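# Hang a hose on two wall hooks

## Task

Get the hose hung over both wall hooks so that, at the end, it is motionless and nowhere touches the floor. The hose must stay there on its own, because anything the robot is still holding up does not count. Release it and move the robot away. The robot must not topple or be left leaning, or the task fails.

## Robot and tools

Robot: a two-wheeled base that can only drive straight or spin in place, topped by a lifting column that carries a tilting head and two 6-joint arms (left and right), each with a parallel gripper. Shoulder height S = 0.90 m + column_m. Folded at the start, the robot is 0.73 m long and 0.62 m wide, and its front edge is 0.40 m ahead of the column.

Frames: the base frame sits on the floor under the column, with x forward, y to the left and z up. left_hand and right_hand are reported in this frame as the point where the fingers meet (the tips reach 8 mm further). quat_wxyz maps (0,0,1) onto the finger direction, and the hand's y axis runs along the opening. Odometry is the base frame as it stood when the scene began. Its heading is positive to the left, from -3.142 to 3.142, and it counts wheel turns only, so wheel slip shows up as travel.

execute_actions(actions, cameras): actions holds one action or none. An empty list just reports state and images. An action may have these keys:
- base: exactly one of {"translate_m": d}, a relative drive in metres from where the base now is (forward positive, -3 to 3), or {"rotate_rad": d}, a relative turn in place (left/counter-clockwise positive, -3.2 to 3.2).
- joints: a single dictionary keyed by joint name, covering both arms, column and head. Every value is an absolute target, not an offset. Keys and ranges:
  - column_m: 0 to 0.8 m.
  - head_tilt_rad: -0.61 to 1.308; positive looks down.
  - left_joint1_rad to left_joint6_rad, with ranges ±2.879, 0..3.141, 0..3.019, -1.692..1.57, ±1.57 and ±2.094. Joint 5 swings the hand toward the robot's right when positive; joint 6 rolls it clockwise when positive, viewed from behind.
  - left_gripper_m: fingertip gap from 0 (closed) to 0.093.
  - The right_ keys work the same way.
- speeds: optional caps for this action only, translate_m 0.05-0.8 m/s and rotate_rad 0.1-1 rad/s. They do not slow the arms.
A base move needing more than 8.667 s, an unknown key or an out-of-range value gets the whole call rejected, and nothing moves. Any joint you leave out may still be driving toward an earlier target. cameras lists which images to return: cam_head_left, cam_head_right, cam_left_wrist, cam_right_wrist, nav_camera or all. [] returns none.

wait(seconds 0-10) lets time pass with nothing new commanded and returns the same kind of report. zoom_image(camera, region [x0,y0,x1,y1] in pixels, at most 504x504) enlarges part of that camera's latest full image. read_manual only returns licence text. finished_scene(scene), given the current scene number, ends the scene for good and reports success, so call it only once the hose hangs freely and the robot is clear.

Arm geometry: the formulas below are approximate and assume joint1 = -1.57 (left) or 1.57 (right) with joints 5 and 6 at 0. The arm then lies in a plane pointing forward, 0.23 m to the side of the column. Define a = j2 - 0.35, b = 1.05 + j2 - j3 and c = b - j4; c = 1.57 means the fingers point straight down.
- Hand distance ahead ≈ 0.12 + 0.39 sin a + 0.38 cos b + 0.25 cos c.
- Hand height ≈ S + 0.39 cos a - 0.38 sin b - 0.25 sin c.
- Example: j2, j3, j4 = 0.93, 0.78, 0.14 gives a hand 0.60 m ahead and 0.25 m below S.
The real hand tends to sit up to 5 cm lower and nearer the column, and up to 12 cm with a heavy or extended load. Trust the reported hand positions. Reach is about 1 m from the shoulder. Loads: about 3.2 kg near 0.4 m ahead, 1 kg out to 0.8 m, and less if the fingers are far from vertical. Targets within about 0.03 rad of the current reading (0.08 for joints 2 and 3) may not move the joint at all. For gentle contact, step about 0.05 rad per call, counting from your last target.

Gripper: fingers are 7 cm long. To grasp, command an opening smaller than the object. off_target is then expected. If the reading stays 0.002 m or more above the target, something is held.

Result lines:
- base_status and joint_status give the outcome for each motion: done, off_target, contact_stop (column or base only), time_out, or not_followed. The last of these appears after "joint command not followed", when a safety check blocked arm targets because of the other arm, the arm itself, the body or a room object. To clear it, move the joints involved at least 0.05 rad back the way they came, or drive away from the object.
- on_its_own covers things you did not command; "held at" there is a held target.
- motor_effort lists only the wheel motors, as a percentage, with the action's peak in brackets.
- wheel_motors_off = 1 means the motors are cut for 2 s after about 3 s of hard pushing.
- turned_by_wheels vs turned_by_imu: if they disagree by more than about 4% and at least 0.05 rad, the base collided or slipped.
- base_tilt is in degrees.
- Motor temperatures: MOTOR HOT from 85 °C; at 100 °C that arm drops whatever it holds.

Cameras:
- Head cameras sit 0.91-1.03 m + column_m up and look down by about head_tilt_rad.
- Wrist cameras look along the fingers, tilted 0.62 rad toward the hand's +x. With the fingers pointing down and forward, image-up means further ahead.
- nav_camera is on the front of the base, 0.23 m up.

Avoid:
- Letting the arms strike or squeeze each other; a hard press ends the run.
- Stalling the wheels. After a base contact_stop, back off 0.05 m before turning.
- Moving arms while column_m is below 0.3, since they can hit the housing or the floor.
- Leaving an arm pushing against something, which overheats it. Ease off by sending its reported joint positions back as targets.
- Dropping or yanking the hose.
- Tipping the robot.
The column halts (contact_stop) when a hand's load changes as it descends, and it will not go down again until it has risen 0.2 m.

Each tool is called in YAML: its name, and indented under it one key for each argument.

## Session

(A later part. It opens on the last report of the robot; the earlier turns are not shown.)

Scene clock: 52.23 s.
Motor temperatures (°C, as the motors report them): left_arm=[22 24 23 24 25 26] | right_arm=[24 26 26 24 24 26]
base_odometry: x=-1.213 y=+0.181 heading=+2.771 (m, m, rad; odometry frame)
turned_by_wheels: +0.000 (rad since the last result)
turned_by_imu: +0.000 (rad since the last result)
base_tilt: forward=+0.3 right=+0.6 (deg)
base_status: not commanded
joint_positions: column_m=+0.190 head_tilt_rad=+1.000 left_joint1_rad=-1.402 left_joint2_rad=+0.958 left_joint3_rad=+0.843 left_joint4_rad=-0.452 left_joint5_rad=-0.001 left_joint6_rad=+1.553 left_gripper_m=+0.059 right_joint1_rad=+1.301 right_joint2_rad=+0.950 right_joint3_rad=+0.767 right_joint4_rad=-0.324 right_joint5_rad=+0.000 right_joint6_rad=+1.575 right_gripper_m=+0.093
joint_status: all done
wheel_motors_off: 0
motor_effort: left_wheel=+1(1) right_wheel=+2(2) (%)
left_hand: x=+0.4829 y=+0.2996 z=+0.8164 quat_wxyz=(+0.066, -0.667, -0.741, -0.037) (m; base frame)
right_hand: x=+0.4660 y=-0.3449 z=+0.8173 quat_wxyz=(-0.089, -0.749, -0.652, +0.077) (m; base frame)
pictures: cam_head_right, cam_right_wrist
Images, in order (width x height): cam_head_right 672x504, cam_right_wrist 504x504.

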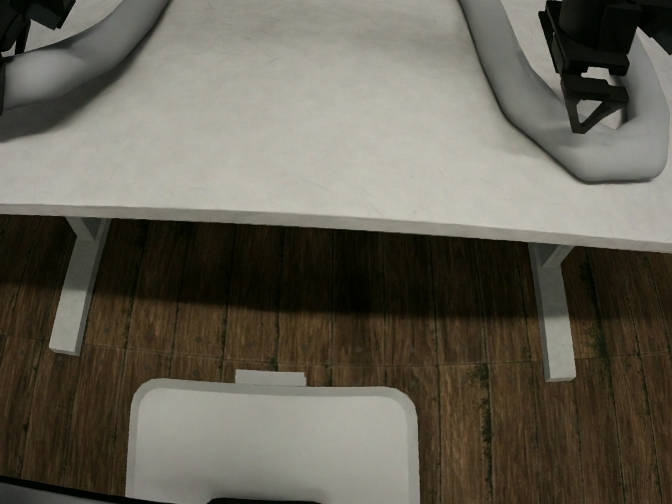

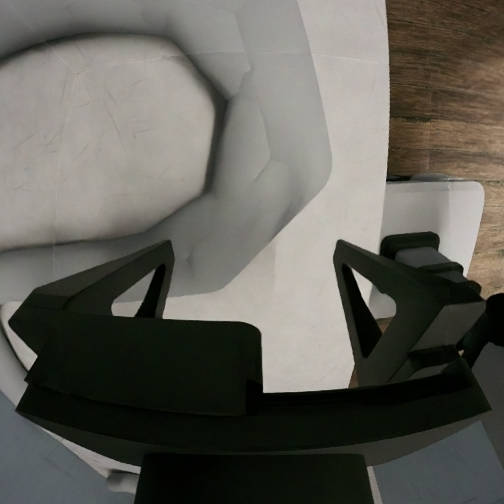

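execute_actions:
  actions:
    - {"base":{"translate_m":-0.04},"joints":{"column_m":0.15,"right_joint1_rad":1.21}}
  cameras: ["cam_head_right","cam_right_wrist"]

Scene clock: 54.00 s.
Motor temperatures (°C, as the motors report them): left_arm=[22 24 23 24 25 26] | right_arm=[24 26 26 24 24 26]
base_odometry: x=-1.176 y=+0.166 heading=+2.771 (m, m, rad; odometry frame)
turned_by_wheels: +0.000 (rad since the last result)
turned_by_imu: +0.000 (rad since the last result)
base_tilt: forward=+0.2 right=+0.6 (deg)
base_status: done
joint_positions: column_m=+0.150 head_tilt_rad=+1.001 left_joint1_rad=-1.402 left_joint2_rad=+0.958 left_joint3_rad=+0.852 left_joint4_rad=-0.449 left_joint5_rad=-0.001 left_joint6_rad=+1.549 left_gripper_m=+0.059 right_joint1_rad=+1.210 right_joint2_rad=+0.950 right_joint3_rad=+0.765 right_joint4_rad=-0.325 right_joint5_rad=+0.001 right_joint6_rad=+1.575 right_gripper_m=+0.093
joint_status: all done
wheel_motors_off: 0
motor_effort: left_wheel=+0(32) right_wheel=+0(26) (%)
left_hand: x=+0.4890 y=+0.3001 z=+0.7780 quat_wxyz=(+0.062, -0.666, -0.742, -0.041) (m; base frame)
right_hand: x=+0.4584 y=-0.3832 z=+0.7879 quat_wxyz=(-0.116, -0.760, -0.631, +0.105) (m; base frame)
pictures: cam_head_right, cam_right_wrist
Images, in order (width x height): cam_head_right 672x504, cam_right_wrist 504x504.

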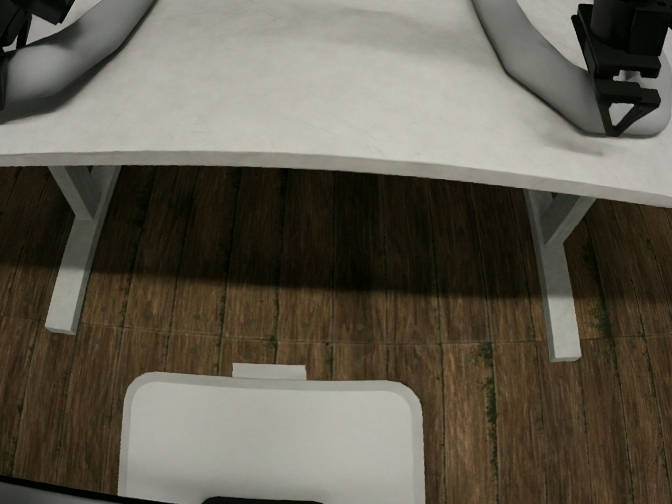

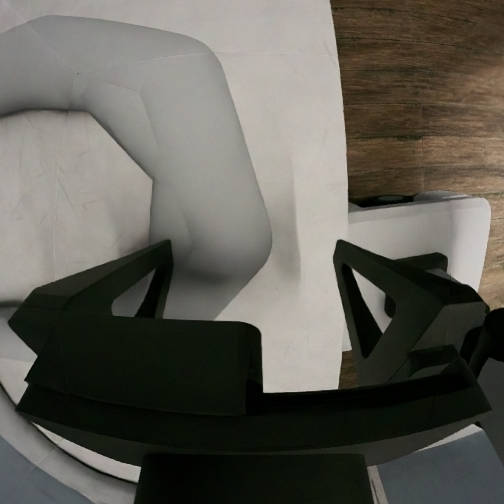

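execute_actions:
  actions:
    - {"base":{"translate_m":0.02},"joints":{"column_m":0.12}}
  cameras: []

execute_actions:
  actions:
    - {"joints":{"right_joint2_rad":1.04,"right_joint4_rad":-0.25}}
  cameras: ["cam_right_wrist"]

Scene clock: 55.60 s.
Motor temperatures (°C, as the motors report them): left_arm=[22 24 23 24 25 26] | right_arm=[24 26 26 24 24 26]
base_odometry: x=-1.194 y=+0.173 heading=+2.771 (m, m, rad; odometry frame)
turned_by_wheels: +0.000 (rad since the last result)
turned_by_imu: +0.000 (rad since the last result)
base_tilt: forward=+0.2 right=+0.6 (deg)
base_status: done
joint_positions: column_m=+0.120 head_tilt_rad=+1.001 left_joint1_rad=-1.401 left_joint2_rad=+0.947 left_joint3_rad=+0.844 left_joint4_rad=-0.457 left_joint5_rad=-0.002 left_joint6_rad=+1.549 left_gripper_m=+0.059 right_joint1_rad=+1.210 right_joint2_rad=+0.944 right_joint3_rad=+0.766 right_joint4_rad=-0.324 right_joint5_rad=+0.008 right_joint6_rad=+1.575 right_gripper_m=+0.093
joint_status: all done
wheel_motors_off: 0
motor_effort: left_wheel=+0(35) right_wheel=+0(27) (%)
left_hand: x=+0.4851 y=+0.3001 z=+0.7509 quat_wxyz=(+0.065, -0.665, -0.743, -0.040) (m; base frame)
right_hand: x=+0.4603 y=-0.3841 z=+0.7603 quat_wxyz=(-0.121, -0.759, -0.631, +0.106) (m; base frame)
pictures: none
No camera images: the call's "cameras" was empty. Leave "cameras" out to get every camera's image.

Scene clock: 56.27 s.
Motor temperatures (°C, as the motors report them): left_arm=[22 24 23 24 25 26] | right_arm=[24 26 26 24 24 26]
base_odometry: x=-1.194 y=+0.173 heading=+2.771 (m, m, rad; odometry frame)
turned_by_wheels: +0.000 (rad since the last result)
turned_by_imu: +0.000 (rad since the last result)
base_tilt: forward=+0.3 right=+0.6 (deg)
base_status: not commanded
joint_positions: column_m=+0.120 head_tilt_rad=+1.001 left_joint1_rad=-1.401 left_joint2_rad=+0.947 left_joint3_rad=+0.844 left_joint4_rad=-0.457 left_joint5_rad=-0.002 left_joint6_rad=+1.549 left_gripper_m=+0.059 right_joint1_rad=+1.207 right_joint2_rad=+1.014 right_joint3_rad=+0.774 right_joint4_rad=-0.237 right_joint5_rad=+0.008 right_joint6_rad=+1.577 right_gripper_m=+0.093
joint_status: all done
wheel_motors_off: 0
motor_effort: left_wheel=+1(2) right_wheel=+1(1) (%)
left_hand: x=+0.4851 y=+0.3001 z=+0.7509 quat_wxyz=(+0.065, -0.665, -0.743, -0.040) (m; base frame)
right_hand: x=+0.4652 y=-0.3934 z=+0.7393 quat_wxyz=(-0.131, -0.758, -0.631, +0.099) (m; base frame)
pictures: cam_right_wrist
Images, in order (width x height): cam_right_wrist 504x504.

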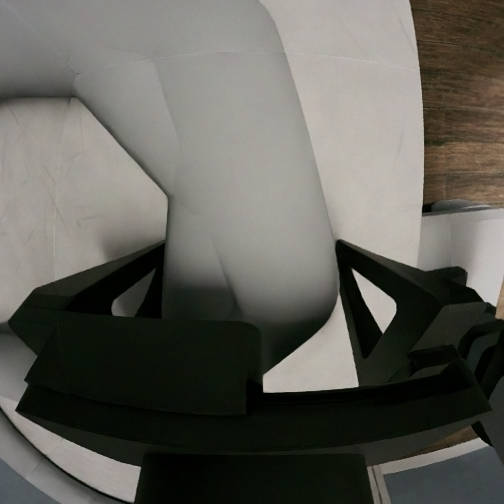

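execute_actions:
  actions:
    - {"joints":{"right_gripper_m":0.02}}
  cameras: []

execute_actions:
  actions:
    - {"joints":{"column_m":0.7,"head_tilt_rad":0.7}}
  cameras: ["cam_head_left","cam_head_right"]

Scene clock: 57.63 s.
Motor temperatures (°C, as the motors report them): left_arm=[22 24 23 24 25 26] | right_arm=[24 26 26 24 24 26]
base_odometry: x=-1.194 y=+0.173 heading=+2.771 (m, m, rad; odometry frame)
turned_by_wheels: +0.000 (rad since the last result)
turned_by_imu: +0.000 (rad since the last result)
base_tilt: forward=+0.2 right=+0.6 (deg)
base_status: not commanded
joint_positions: column_m=+0.120 head_tilt_rad=+1.001 left_joint1_rad=-1.401 left_joint2_rad=+0.947 left_joint3_rad=+0.844 left_joint4_rad=-0.457 left_joint5_rad=-0.002 left_joint6_rad=+1.549 left_gripper_m=+0.059 right_joint1_rad=+1.203 right_joint2_rad=+1.015 right_joint3_rad=+0.778 right_joint4_rad=-0.237 right_joint5_rad=+0.008 right_joint6_rad=+1.604 right_gripper_m=+0.068
joint_status: right_gripper_m off_target (ended at +0.068, target +0.020)
wheel_motors_off: 0
motor_effort: left_wheel=+2(2) right_wheel=+1(2) (%)
left_hand: x=+0.4851 y=+0.3001 z=+0.7509 quat_wxyz=(+0.065, -0.665, -0.743, -0.040) (m; base frame)
right_hand: x=+0.4664 y=-0.3955 z=+0.7400 quat_wxyz=(-0.135, -0.767, -0.620, +0.097) (m; base frame)
pictures: none
No camera images: the call's "cameras" was empty. Leave "cameras" out to get every camera's image.

Scene clock: 65.80 s.
Motor temperatures (°C, as the motors report them): left_arm=[22 24 23 24 25 26] | right_arm=[24 26 26 24 24 26]
base_odometry: x=-1.194 y=+0.173 heading=+2.771 (m, m, rad; odometry frame)
turned_by_wheels: +0.000 (rad since the last result)
turned_by_imu: +0.001 (rad since the last result)
base_tilt: forward=+0.3 right=+0.6 (deg)
base_status: not commanded
joint_positions: column_m=+0.700 head_tilt_rad=+0.716 left_joint1_rad=-1.401 left_joint2_rad=+0.965 left_joint3_rad=+0.853 left_joint4_rad=-0.448 left_joint5_rad=-0.001 left_joint6_rad=+1.561 left_gripper_m=+0.059 right_joint1_rad=+1.204 right_joint2_rad=+1.059 right_joint3_rad=+0.759 right_joint4_rad=-0.255 right_joint5_rad=-0.008 right_joint6_rad=+1.561 right_gripper_m=+0.064
joint_status: all done
wheel_motors_off: 0
on_its_own: right_gripper_m moved -0.003 toward your old target +0.020
motor_effort: left_wheel=+0(2) right_wheel=+0(1) (%)
left_hand: x=+0.4879 y=+0.3010 z=+1.3254 quat_wxyz=(+0.064, -0.670, -0.739, -0.040) (m; base frame)
right_hand: x=+0.4372 y=-0.3926 z=+1.3019 quat_wxyz=(-0.097, -0.759, -0.633, +0.119) (m; base frame)
pictures: cam_head_left, cam_head_right
Images, in order (width x height): cam_head_left 672x504, cam_head_right 672x504.

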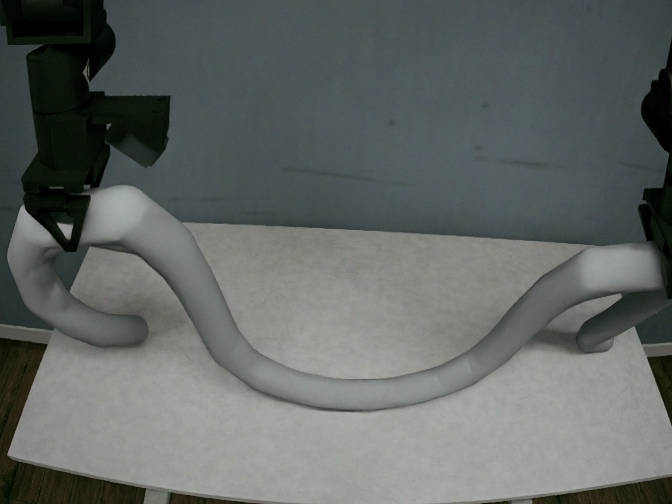

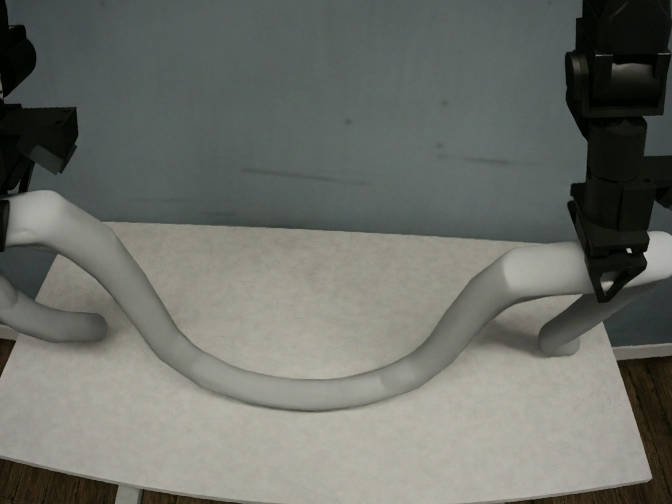

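execute_actions:
  actions:
    - {"base":{"translate_m":-1.17},"joints":{"column_m":0.8,"head_tilt_rad":0.5},"speeds":{"translate_m":0.4}}
  cameras: []

execute_actions:
  actions:
    - {"base":{"rotate_rad":-1.57},"speeds":{"rotate_rad":0.5}}
  cameras: ["cam_head_left","cam_head_right"]

Scene clock: 71.83 s.
Motor temperatures (°C, as the motors report them): left_arm=[22 24 23 24 25 26] | right_arm=[24 26 26 24 25 26]
base_odometry: x=-0.103 y=-0.250 heading=+2.772 (m, m, rad; odometry frame)
turned_by_wheels: +0.001 (rad since the last result)
turned_by_imu: +0.004 (rad since the last result)
base_tilt: forward=+0.2 right=+0.6 (deg)
base_status: done
joint_positions: column_m=+0.800 head_tilt_rad=+0.518 left_joint1_rad=-1.401 left_joint2_rad=+0.970 left_joint3_rad=+0.850 left_joint4_rad=-0.448 left_joint5_rad=+0.000 left_joint6_rad=+1.561 left_gripper_m=+0.059 right_joint1_rad=+1.206 right_joint2_rad=+1.063 right_joint3_rad=+0.752 right_joint4_rad=-0.259 right_joint5_rad=-0.010 right_joint6_rad=+1.561 right_gripper_m=+0.064
joint_status: all done
wheel_motors_off: 0
motor_effort: left_wheel=+2(39) right_wheel=-2(31) (%)
left_hand: x=+0.4844 y=+0.3009 z=+1.4230 quat_wxyz=(+0.067, -0.670, -0.739, -0.036) (m; base frame)
right_hand: x=+0.4307 y=-0.3908 z=+1.3994 quat_wxyz=(-0.090, -0.759, -0.633, +0.123) (m; base frame)
pictures: none
No camera images: the call's "cameras" was empty. Leave "cameras" out to get every camera's image.

Scene clock: 75.77 s.
Motor temperatures (°C, as the motors report them): left_arm=[22 24 23 24 25 26] | right_arm=[24 26 26 24 25 26]
base_odometry: x=-0.103 y=-0.250 heading=+1.203 (m, m, rad; odometry frame)
turned_by_wheels: -1.570 (rad since the last result)
turned_by_imu: -1.559 (rad since the last result)
base_tilt: forward=+0.3 right=+0.5 (deg)
base_status: done
joint_positions: column_m=+0.800 head_tilt_rad=+0.518 left_joint1_rad=-1.403 left_joint2_rad=+0.970 left_joint3_rad=+0.850 left_joint4_rad=-0.448 left_joint5_rad=+0.002 left_joint6_rad=+1.562 left_gripper_m=+0.059 right_joint1_rad=+1.211 right_joint2_rad=+1.063 right_joint3_rad=+0.752 right_joint4_rad=-0.259 right_joint5_rad=-0.009 right_joint6_rad=+1.561 right_gripper_m=+0.064
joint_status: not commanded
wheel_motors_off: 0
motor_effort: left_wheel=+1(45) right_wheel=-3(38) (%)
left_hand: x=+0.4845 y=+0.2993 z=+1.4227 quat_wxyz=(+0.065, -0.670, -0.738, -0.034) (m; base frame)
right_hand: x=+0.4311 y=-0.3887 z=+1.3987 quat_wxyz=(-0.088, -0.759, -0.634, +0.121) (m; base frame)
pictures: cam_head_left, cam_head_right
Images, in order (width x height): cam_head_left 672x504, cam_head_right 672x504.

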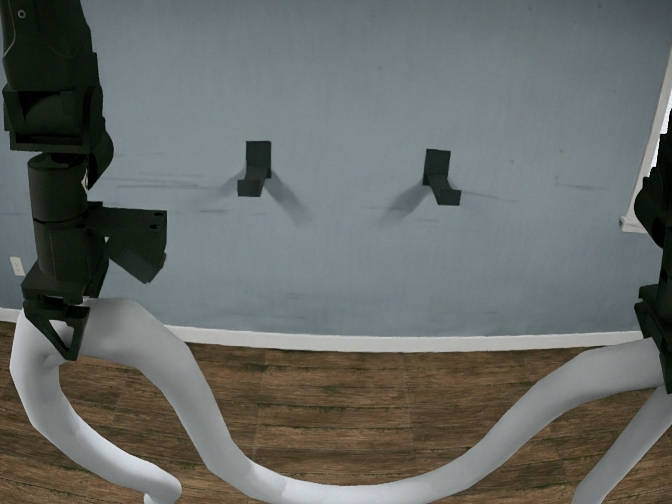

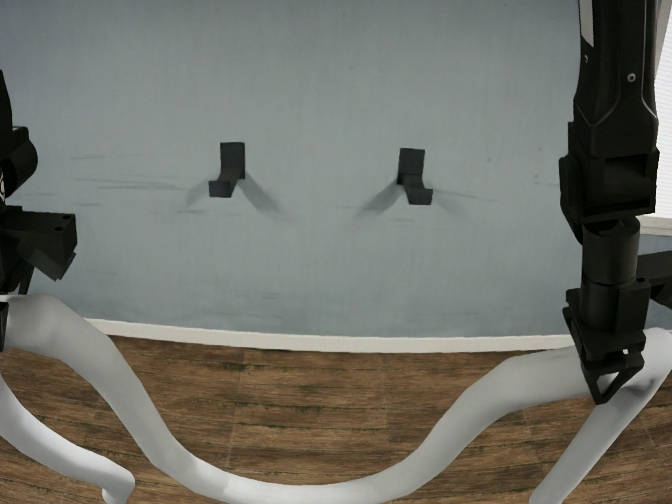

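execute_actions:
  actions:
    - {"base":{"translate_m":1.2},"joints":{"head_tilt_rad":0.8},"speeds":{"translate_m":0.4}}
  cameras: ["cam_head_left","cam_head_right","nav_camera"]

Scene clock: 80.93 s.
Motor temperatures (°C, as the motors report them): left_arm=[22 24 23 24 25 26] | right_arm=[24 26 26 24 25 26]
base_odometry: x=+0.329 y=+0.870 heading=+1.202 (m, m, rad; odometry frame)
turned_by_wheels: +0.000 (rad since the last result)
turned_by_imu: -0.003 (rad since the last result)
base_tilt: forward=+0.3 right=+0.5 (deg)
base_status: done
joint_positions: column_m=+0.800 head_tilt_rad=+0.802 left_joint1_rad=-1.403 left_joint2_rad=+0.971 left_joint3_rad=+0.849 left_joint4_rad=-0.448 left_joint5_rad=+0.002 left_joint6_rad=+1.562 left_gripper_m=+0.059 right_joint1_rad=+1.211 right_joint2_rad=+1.064 right_joint3_rad=+0.751 right_joint4_rad=-0.261 right_joint5_rad=-0.011 right_joint6_rad=+1.561 right_gripper_m=+0.064
joint_status: all done
wheel_motors_off: 0
motor_effort: left_wheel=+0(50) right_wheel=+1(40) (%)
left_hand: x=+0.4838 y=+0.2993 z=+1.4223 quat_wxyz=(+0.066, -0.670, -0.738, -0.034) (m; base frame)
right_hand: x=+0.4298 y=-0.3883 z=+1.3983 quat_wxyz=(-0.087, -0.759, -0.634, +0.122) (m; base frame)
pictures: cam_head_left, cam_head_right, nav_camera
Images, in order (width x height): cam_head_left 672x504, cam_head_right 672x504, nav_camera 672x504.

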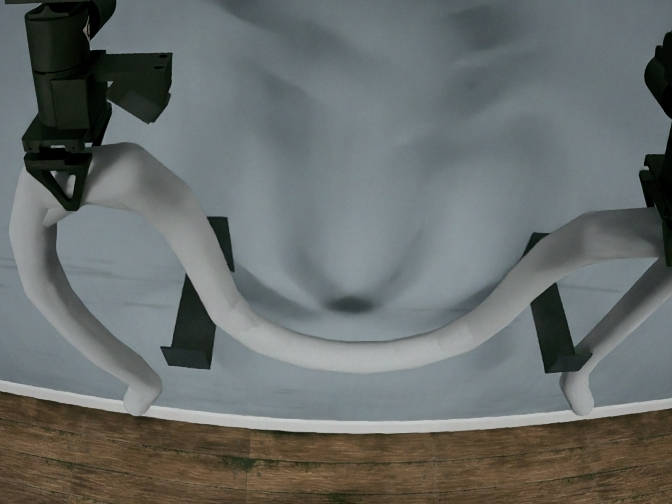

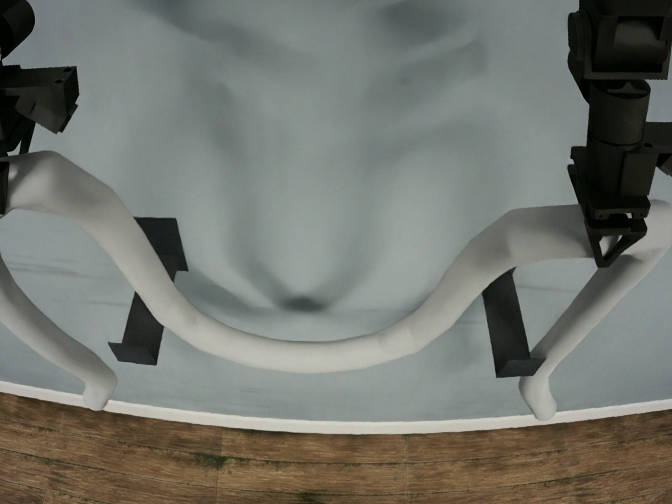

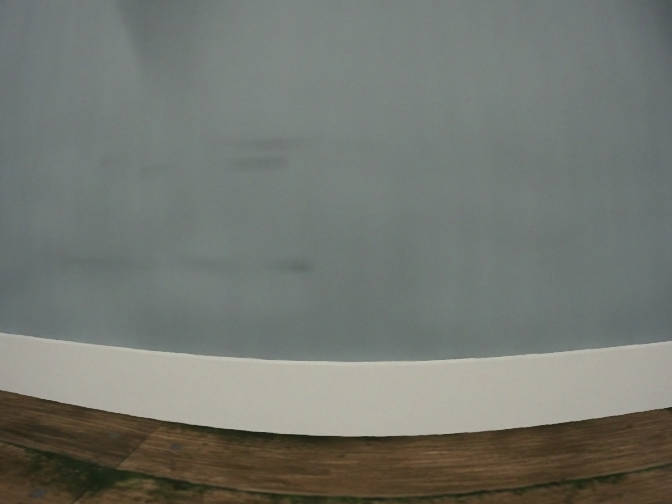

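execute_actions:
  actions:
    - {"base":{"translate_m":0.22},"joints":{"head_tilt_rad":1.05,"left_joint1_rad":-1.2,"right_joint1_rad":1.0},"speeds":{"translate_m":0.3}}
  cameras: ["cam_head_left","cam_head_right"]

Scene clock: 84.23 s.
Motor temperatures (°C, as the motors report them): left_arm=[22 24 23 24 25 26] | right_arm=[24 26 26 24 25 26]
base_odometry: x=+0.408 y=+1.075 heading=+1.203 (m, m, rad; odometry frame)
turned_by_wheels: +0.000 (rad since the last result)
turned_by_imu: +0.000 (rad since the last result)
base_tilt: forward=+0.3 right=+0.6 (deg)
base_status: done
joint_positions: column_m=+0.800 head_tilt_rad=+1.050 left_joint1_rad=-1.209 left_joint2_rad=+0.974 left_joint3_rad=+0.802 left_joint4_rad=-0.447 left_joint5_rad=+0.011 left_joint6_rad=+1.574 left_gripper_m=+0.059 right_joint1_rad=+1.017 right_joint2_rad=+1.065 right_joint3_rad=+0.749 right_joint4_rad=-0.262 right_joint5_rad=-0.019 right_joint6_rad=+1.547 right_gripper_m=+0.063
joint_status: all done
wheel_motors_off: 0
motor_effort: left_wheel=+1(31) right_wheel=+1(26) (%)
left_hand: x=+0.4441 y=+0.3794 z=+1.4341 quat_wxyz=(+0.136, -0.628, -0.763, -0.070) (m; base frame)
right_hand: x=+0.4085 y=-0.4682 z=+1.4315 quat_wxyz=(-0.139, -0.776, -0.589, +0.177) (m; base frame)
pictures: cam_head_left, cam_head_right
Images, in order (width x height): cam_head_left 672x504, cam_head_right 672x504.

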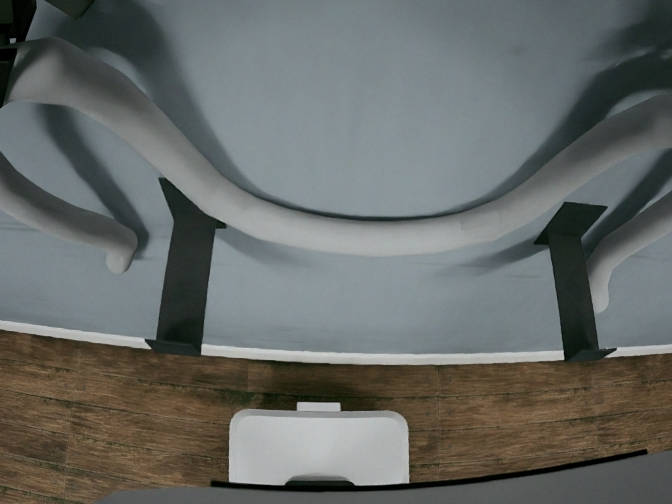

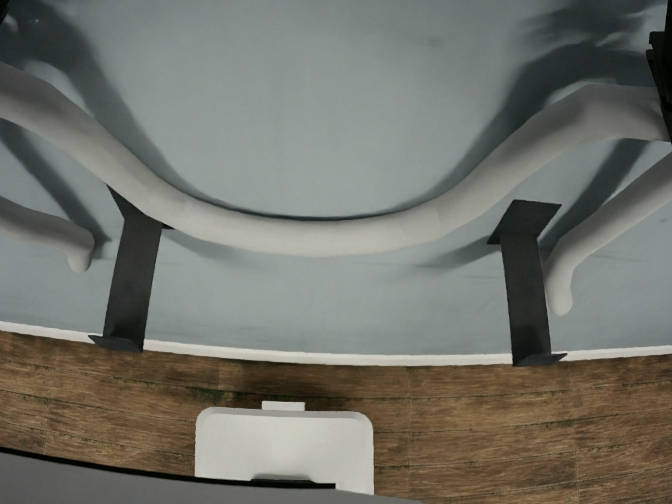

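execute_actions:
  actions:
    - {"base":{"translate_m":0.12},"joints":{"column_m":0.58},"speeds":{"translate_m":0.2}}
  cameras: ["cam_head_left","cam_head_right","cam_left_wrist","cam_right_wrist"]

Scene clock: 90.07 s.
Motor temperatures (°C, as the motors report them): left_arm=[22 24 28 24 26 26] | right_arm=[24 26 28 24 25 26]
base_odometry: x=+0.448 y=+1.178 heading=+1.203 (m, m, rad; odometry frame)
turned_by_wheels: +0.001 (rad since the last result)
turned_by_imu: +0.001 (rad since the last result)
base_tilt: forward=+0.0 right=+0.6 (deg)
base_status: translate_m off_target (by the wheels' count: +0.110 of +0.120)
joint_positions: column_m=+0.774 head_tilt_rad=+1.051 left_joint1_rad=-1.170 left_joint2_rad=+1.012 left_joint3_rad=+0.601 left_joint4_rad=-0.499 left_joint5_rad=+0.011 left_joint6_rad=+1.574 left_gripper_m=+0.059 right_joint1_rad=+0.984 right_joint2_rad=+1.113 right_joint3_rad=+0.568 right_joint4_rad=-0.306 right_joint5_rad=-0.021 right_joint6_rad=+1.546 right_gripper_m=+0.063
joint_status: column_m contact_stop (moved -0.026 of -0.220)
wheel_motors_off: 0
on_its_own: column_m is held at +0.774, not at your +0.580, since a contact_stop
motor_effort: left_wheel=+30(57) right_wheel=+24(34) (%)
left_hand: x=+0.2973 y=+0.3710 z=+1.3965 quat_wxyz=(+0.235, -0.589, -0.773, +0.031) (m; base frame)
right_hand: x=+0.2706 y=-0.4464 z=+1.3953 quat_wxyz=(-0.039, -0.794, -0.548, +0.261) (m; base frame)
pictures: cam_head_left, cam_head_right, cam_left_wrist, cam_right_wrist
Images, in order (width x height): cam_head_left 672x504, cam_head_right 672x504, cam_left_wrist 504x504, cam_right_wrist 504x504.

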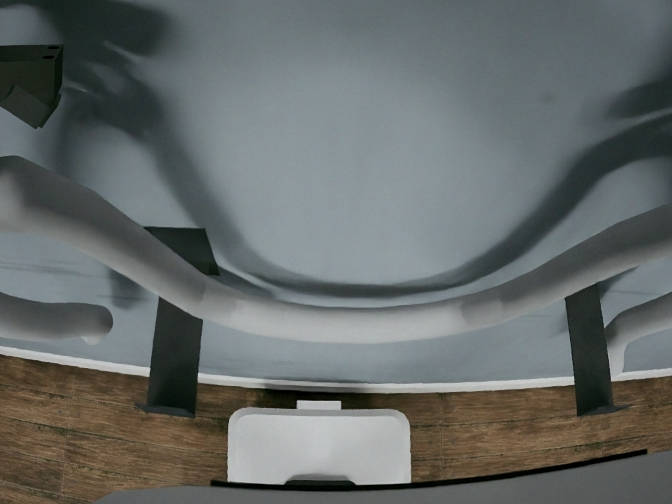

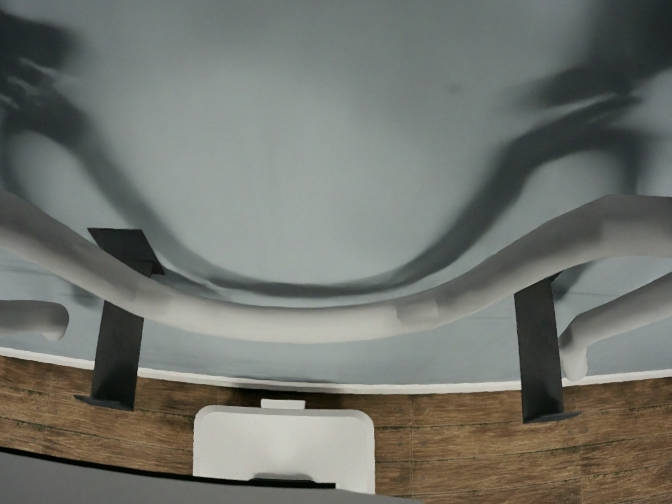

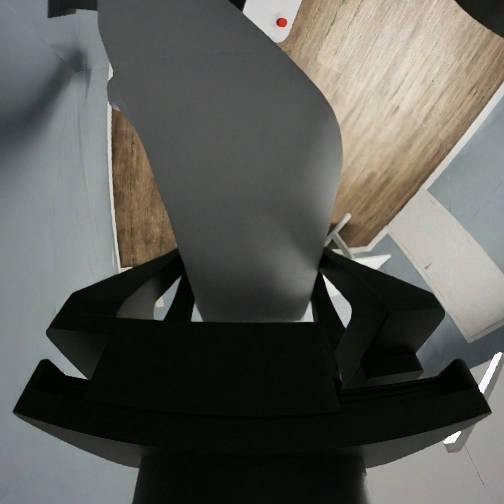

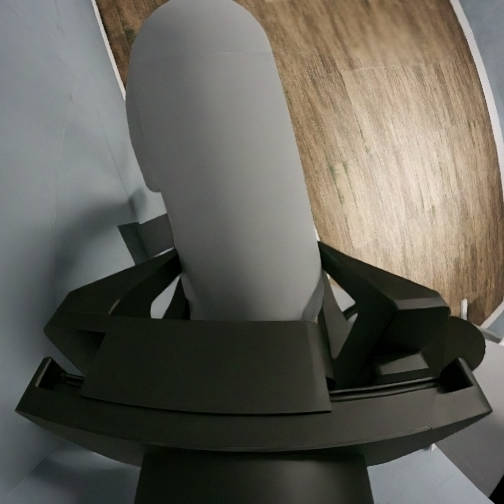

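execute_actions:
  actions:
    - {"base":{"translate_m":-0.16},"joints":{"column_m":0.8,"left_joint1_rad":-1.2,"left_joint2_rad":0.95,"left_joint3_rad":0.87,"left_joint4_rad":-0.44,"right_joint1_rad":1.0,"right_joint2_rad":1.04,"right_joint3_rad":0.76,"right_joint4_rad":-0.25},"speeds":{"translate_m":0.2}}
  cameras: ["cam_head_left","cam_head_right"]

Scene clock: 92.70 s.
Motor temperatures (°C, as the motors report them): left_arm=[22 25 28 24 26 26] | right_arm=[24 26 28 24 25 26]
base_odometry: x=+0.390 y=+1.029 heading=+1.202 (m, m, rad; odometry frame)
turned_by_wheels: -0.001 (rad since the last result)
turned_by_imu: +0.000 (rad since the last result)
base_tilt: forward=+0.3 right=+0.5 (deg)
base_status: done
joint_positions: column_m=+0.800 head_tilt_rad=+1.051 left_joint1_rad=-1.209 left_joint2_rad=+0.980 left_joint3_rad=+0.848 left_joint4_rad=-0.457 left_joint5_rad=+0.011 left_joint6_rad=+1.574 left_gripper_m=+0.059 right_joint1_rad=+1.004 right_joint2_rad=+1.068 right_joint3_rad=+0.741 right_joint4_rad=-0.264 right_joint5_rad=-0.021 right_joint6_rad=+1.546 right_gripper_m=+0.063
joint_status: all done
wheel_motors_off: 0
motor_effort: left_wheel=-2(32) right_wheel=+0(34) (%)
left_hand: x=+0.4676 y=+0.3821 z=+1.4382 quat_wxyz=(+0.126, -0.630, -0.762, -0.082) (m; base frame)
right_hand: x=+0.4007 y=-0.4717 z=+1.4325 quat_wxyz=(-0.137, -0.778, -0.585, +0.184) (m; base frame)
pictures: cam_head_left, cam_head_right
Images, in order (width x height): cam_head_left 672x504, cam_head_right 672x504.

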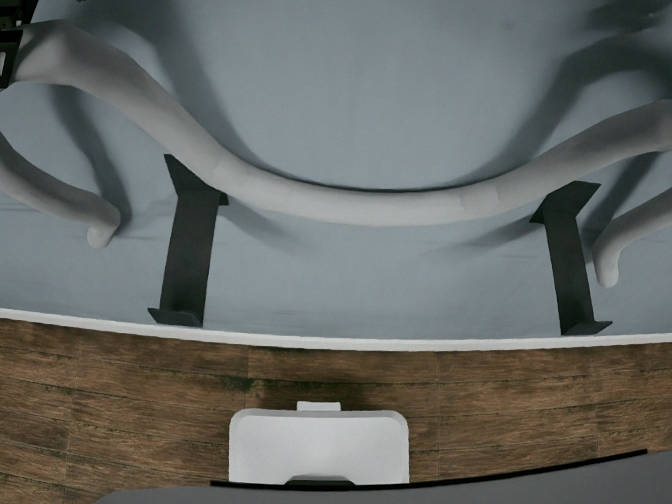

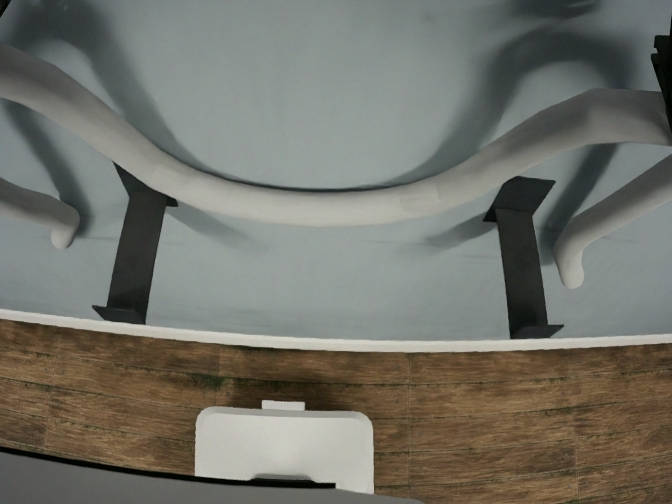

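execute_actions:
  actions:
    - {"joints":{"column_m":0.6}}
  cameras: ["cam_head_left","cam_head_right","cam_left_wrist","cam_right_wrist"]

Scene clock: 96.70 s.
Motor temperatures (°C, as the motors report them): left_arm=[22 25 27 24 26 26] | right_arm=[24 26 27 24 26 26]
base_odometry: x=+0.390 y=+1.029 heading=+1.202 (m, m, rad; odometry frame)
turned_by_wheels: +0.000 (rad since the last result)
turned_by_imu: +0.000 (rad since the last result)
base_tilt: forward=+0.3 right=+0.5 (deg)
base_status: not commanded
joint_positions: column_m=+0.600 head_tilt_rad=+1.051 left_joint1_rad=-1.212 left_joint2_rad=+0.980 left_joint3_rad=+0.848 left_joint4_rad=-0.457 left_joint5_rad=+0.013 left_joint6_rad=+1.577 left_gripper_m=+0.059 right_joint1_rad=+1.004 right_joint2_rad=+1.068 right_joint3_rad=+0.741 right_joint4_rad=-0.264 right_joint5_rad=-0.021 right_joint6_rad=+1.546 right_gripper_m=+0.063
joint_status: all done
wheel_motors_off: 0
motor_effort: left_wheel=-2(2) right_wheel=+1(1) (%)
left_hand: x=+0.4678 y=+0.3807 z=+1.2379 quat_wxyz=(+0.125, -0.632, -0.761, -0.080) (m; base frame)
right_hand: x=+0.4007 y=-0.4717 z=+1.2327 quat_wxyz=(-0.137, -0.778, -0.585, +0.184) (m; base frame)
pictures: cam_head_left, cam_head_right, cam_left_wrist, cam_right_wrist
Images, in order (width x height): cam_head_left 672x504, cam_head_right 672x504, cam_left_wrist 504x504, cam_right_wrist 504x504.

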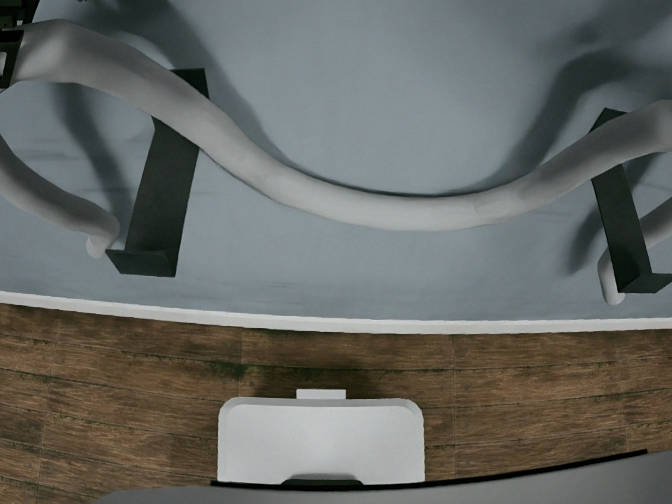

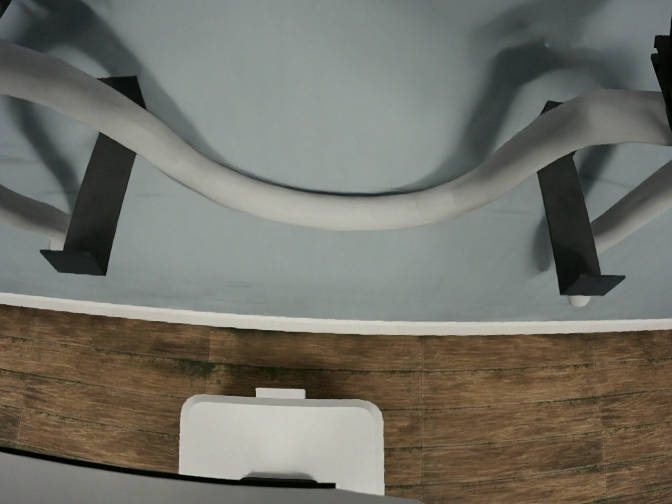

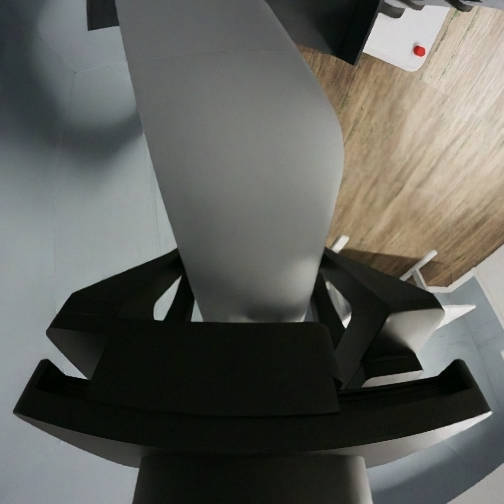

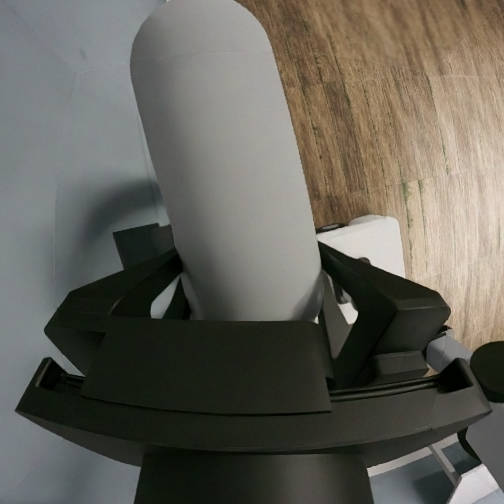

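execute_actions:
  actions:
    - {"joints":{"right_joint1_rad":0.88}}
  cameras: []

execute_actions:
  actions:
    - {"joints":{"column_m":0.48}}
  cameras: ["cam_head_left","cam_head_right","cam_right_wrist"]

Scene clock: 98.30 s.
Motor temperatures (°C, as the motors report them): left_arm=[22 25 27 24 26 26] | right_arm=[24 26 27 24 26 26]
base_odometry: x=+0.390 y=+1.029 heading=+1.202 (m, m, rad; odometry frame)
turned_by_wheels: +0.000 (rad since the last result)
turned_by_imu: +0.000 (rad since the last result)
base_tilt: forward=+0.2 right=+0.5 (deg)
base_status: not commanded
joint_positions: column_m=+0.600 head_tilt_rad=+1.051 left_joint1_rad=-1.212 left_joint2_rad=+0.980 left_joint3_rad=+0.848 left_joint4_rad=-0.457 left_joint5_rad=+0.013 left_joint6_rad=+1.577 left_gripper_m=+0.059 right_joint1_rad=+0.911 right_joint2_rad=+1.068 right_joint3_rad=+0.741 right_joint4_rad=-0.264 right_joint5_rad=-0.021 right_joint6_rad=+1.546 right_gripper_m=+0.063
joint_status: all done
wheel_motors_off: 0
motor_effort: left_wheel=-2(2) right_wheel=+2(0) (%)
left_hand: x=+0.4679 y=+0.3804 z=+1.2378 quat_wxyz=(+0.125, -0.632, -0.761, -0.080) (m; base frame)
right_hand: x=+0.3884 y=-0.5073 z=+1.2540 quat_wxyz=(-0.163, -0.785, -0.559, +0.210) (m; base frame)
pictures: none
No camera images: the call's "cameras" was empty. Leave "cameras" out to get every camera's image.

Scene clock: 100.43 s.
Motor temperatures (°C, as the motors report them): left_arm=[22 25 26 24 26 26] | right_arm=[24 26 27 24 26 26]
base_odometry: x=+0.390 y=+1.029 heading=+1.202 (m, m, rad; odometry frame)
turned_by_wheels: +0.000 (rad since the last result)
turned_by_imu: +0.000 (rad since the last result)
base_tilt: forward=+0.3 right=+0.6 (deg)
base_status: not commanded
joint_positions: column_m=+0.480 head_tilt_rad=+1.051 left_joint1_rad=-1.216 left_joint2_rad=+0.980 left_joint3_rad=+0.848 left_joint4_rad=-0.457 left_joint5_rad=+0.019 left_joint6_rad=+1.585 left_gripper_m=+0.059 right_joint1_rad=+0.911 right_joint2_rad=+1.068 right_joint3_rad=+0.741 right_joint4_rad=-0.264 right_joint5_rad=-0.023 right_joint6_rad=+1.546 right_gripper_m=+0.062
joint_status: all done
wheel_motors_off: 0
motor_effort: left_wheel=-2(3) right_wheel=+2(2) (%)
left_hand: x=+0.4683 y=+0.3781 z=+1.1171 quat_wxyz=(+0.122, -0.636, -0.758, -0.077) (m; base frame)
right_hand: x=+0.3885 y=-0.5070 z=+1.1339 quat_wxyz=(-0.163, -0.785, -0.559, +0.210) (m; base frame)
pictures: cam_head_left, cam_head_right, cam_right_wrist
Images, in order (width x height): cam_head_left 672x504, cam_head_right 672x504, cam_right_wrist 504x504.

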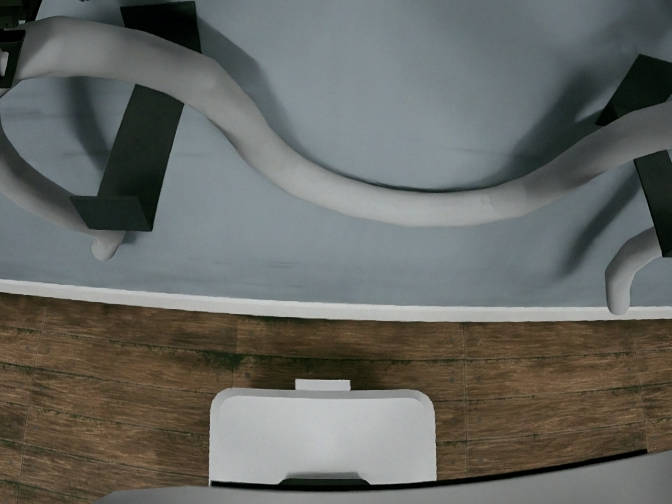

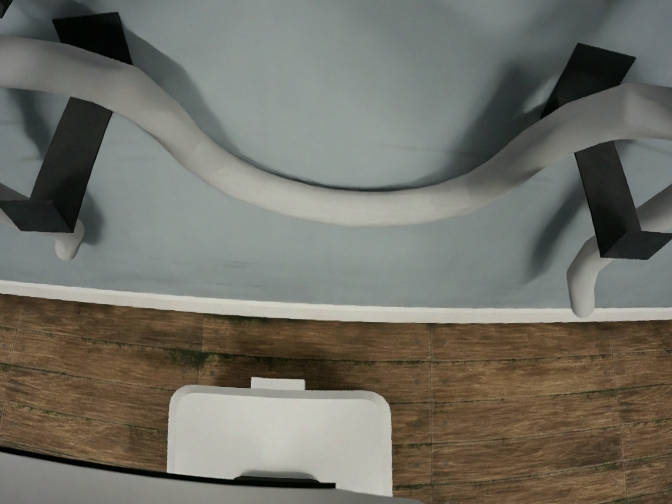

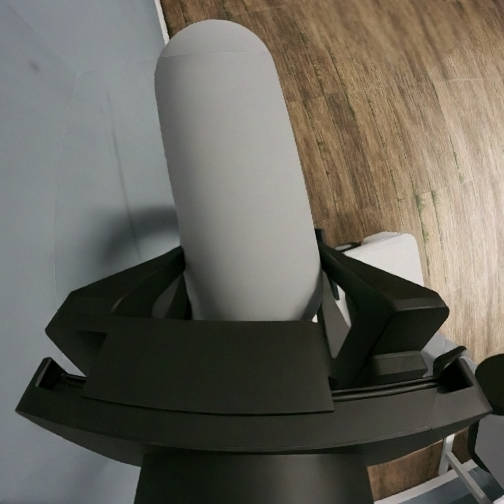

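Looks rested on the left; lower a bit more, then release.

execute_actions:
  actions:
    - {"joints":{"column_m":0.44}}
  cameras: []

execute_actions:
  actions:
    - {"joints":{"left_gripper_m":0.093,"right_gripper_m":0.093}}
  cameras: []

execute_actions:
  actions:
    - {"joints":{"column_m":0.62}}
  cameras: []

execute_actions:
  actions:
    - {"base":{"translate_m":-0.9},"joints":{"head_tilt_rad":0.5}}
  cameras: ["cam_head_left","cam_head_right"]

Scene clock: 102.57 s.
Motor temperatures (°C, as the motors report them): left_arm=[22 25 26 24 26 26] | right_arm=[24 26 27 24 26 26]
base_odometry: x=+0.390 y=+1.029 heading=+1.202 (m, m, rad; odometry frame)
turned_by_wheels: +0.000 (rad since the last result)
turned_by_imu: +0.000 (rad since the last result)
base_tilt: forward=+0.3 right=+0.5 (deg)
base_status: not commanded
joint_positions: column_m=+0.440 head_tilt_rad=+1.051 left_joint1_rad=-1.216 left_joint2_rad=+0.980 left_joint3_rad=+0.848 left_joint4_rad=-0.457 left_joint5_rad=+0.019 left_joint6_rad=+1.587 left_gripper_m=+0.059 right_joint1_rad=+0.911 right_joint2_rad=+1.068 right_joint3_rad=+0.741 right_joint4_rad=-0.264 right_joint5_rad=-0.024 right_joint6_rad=+1.546 right_gripper_m=+0.062
joint_status: all done
wheel_motors_off: 0
motor_effort: left_wheel=-2(2) right_wheel=+2(1) (%)
left_hand: x=+0.4683 y=+0.3781 z=+1.0771 quat_wxyz=(+0.122, -0.637, -0.758, -0.077) (m; base frame)
right_hand: x=+0.3885 y=-0.5069 z=+1.0938 quat_wxyz=(-0.163, -0.786, -0.559, +0.209) (m; base frame)
pictures: none
No camera images: the call's "cameras" was empty. Leave "cameras" out to get every camera's image.

Scene clock: 103.30 s.
Motor temperatures (°C, as the motors report them): left_arm=[22 25 26 24 26 26] | right_arm=[24 26 27 24 26 26]
base_odometry: x=+0.390 y=+1.029 heading=+1.202 (m, m, rad; odometry frame)
turned_by_wheels: +0.000 (rad since the last result)
turned_by_imu: +0.000 (rad since the last result)
base_tilt: forward=+0.3 right=+0.6 (deg)
base_status: not commanded
joint_positions: column_m=+0.440 head_tilt_rad=+1.051 left_joint1_rad=-1.207 left_joint2_rad=+0.960 left_joint3_rad=+0.853 left_joint4_rad=-0.453 left_joint5_rad=+0.004 left_joint6_rad=+1.585 left_gripper_m=+0.093 right_joint1_rad=+0.897 right_joint2_rad=+1.046 right_joint3_rad=+0.741 right_joint4_rad=-0.258 right_joint5_rad=-0.002 right_joint6_rad=+1.553 right_gripper_m=+0.093
joint_status: all done
wheel_motors_off: 0
motor_effort: left_wheel=-2(2) right_wheel=+3(3) (%)
left_hand: x=+0.4767 y=+0.3837 z=+1.0870 quat_wxyz=(+0.122, -0.635, -0.757, -0.095) (m; base frame)
right_hand: x=+0.3942 y=-0.5141 z=+1.1058 quat_wxyz=(-0.185, -0.783, -0.553, +0.214) (m; base frame)
pictures: none
No camera images: the call's "cameras" was empty. Leave "cameras" out to get every camera's image.

Scene clock: 106.23 s.
Motor temperatures (°C, as the motors report them): left_arm=[22 25 25 24 26 26] | right_arm=[24 26 27 24 26 26]
base_odometry: x=+0.390 y=+1.029 heading=+1.202 (m, m, rad; odometry frame)
turned_by_wheels: +0.000 (rad since the last result)
turned_by_imu: +0.000 (rad since the last result)
base_tilt: forward=+0.3 right=+0.6 (deg)
base_status: not commanded
joint_positions: column_m=+0.620 head_tilt_rad=+1.051 left_joint1_rad=-1.207 left_joint2_rad=+0.959 left_joint3_rad=+0.853 left_joint4_rad=-0.453 left_joint5_rad=+0.004 left_joint6_rad=+1.585 left_gripper_m=+0.093 right_joint1_rad=+0.897 right_joint2_rad=+1.046 right_joint3_rad=+0.741 right_joint4_rad=-0.258 right_joint5_rad=-0.002 right_joint6_rad=+1.553 right_gripper_m=+0.093
joint_status: all done
wheel_motors_off: 0
motor_effort: left_wheel=-2(2) right_wheel=+0(2) (%)
left_hand: x=+0.4768 y=+0.3836 z=+1.2670 quat_wxyz=(+0.121, -0.635, -0.757, -0.095) (m; base frame)
right_hand: x=+0.3942 y=-0.5141 z=+1.2857 quat_wxyz=(-0.185, -0.783, -0.553, +0.214) (m; base frame)
pictures: none
No camera images: the call's "cameras" was empty. Leave "cameras" out to get every camera's image.

Scene clock: 109.67 s.
Motor temperatures (°C, as the motors report them): left_arm=[22 25 25 24 26 26] | right_arm=[24 26 27 24 26 26]
base_odometry: x=+0.066 y=+0.189 heading=+1.203 (m, m, rad; odometry frame)
turned_by_wheels: +0.001 (rad since the last result)
turned_by_imu: +0.003 (rad since the last result)
base_tilt: forward=+0.3 right=+0.5 (deg)
base_status: done
joint_positions: column_m=+0.620 head_tilt_rad=+0.518 left_joint1_rad=-1.206 left_joint2_rad=+0.958 left_joint3_rad=+0.857 left_joint4_rad=-0.451 left_joint5_rad=+0.004 left_joint6_rad=+1.584 left_gripper_m=+0.093 right_joint1_rad=+0.896 right_joint2_rad=+1.045 right_joint3_rad=+0.745 right_joint4_rad=-0.256 right_joint5_rad=-0.002 right_joint6_rad=+1.554 right_gripper_m=+0.093
joint_status: all done
wheel_motors_off: 0
motor_effort: left_wheel=+1(41) right_wheel=-2(44) (%)
left_hand: x=+0.4801 y=+0.3841 z=+1.2681 quat_wxyz=(+0.119, -0.635, -0.757, -0.098) (m; base frame)
right_hand: x=+0.3975 y=-0.5154 z=+1.2868 quat_wxyz=(-0.188, -0.783, -0.553, +0.212) (m; base frame)
pictures: cam_head_left, cam_head_right
Images, in order (width x height): cam_head_left 672x504, cam_head_right 672x504.

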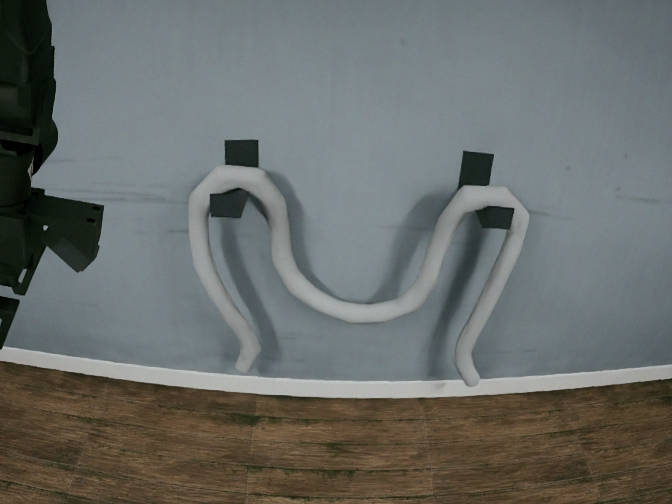

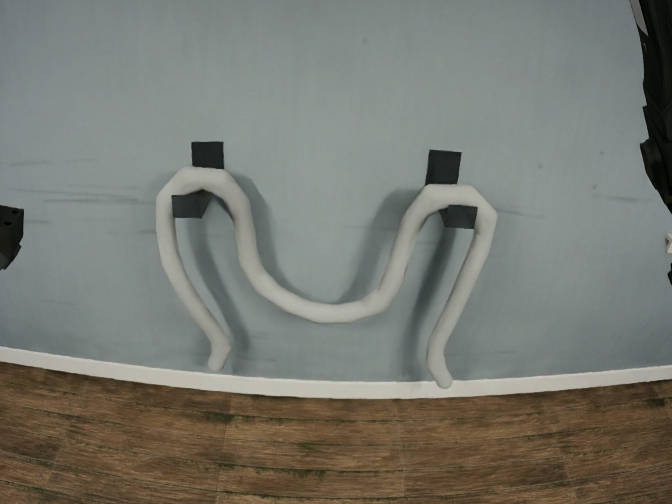

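finished_scene:
  scene: 1

The scene is finished: the task was done.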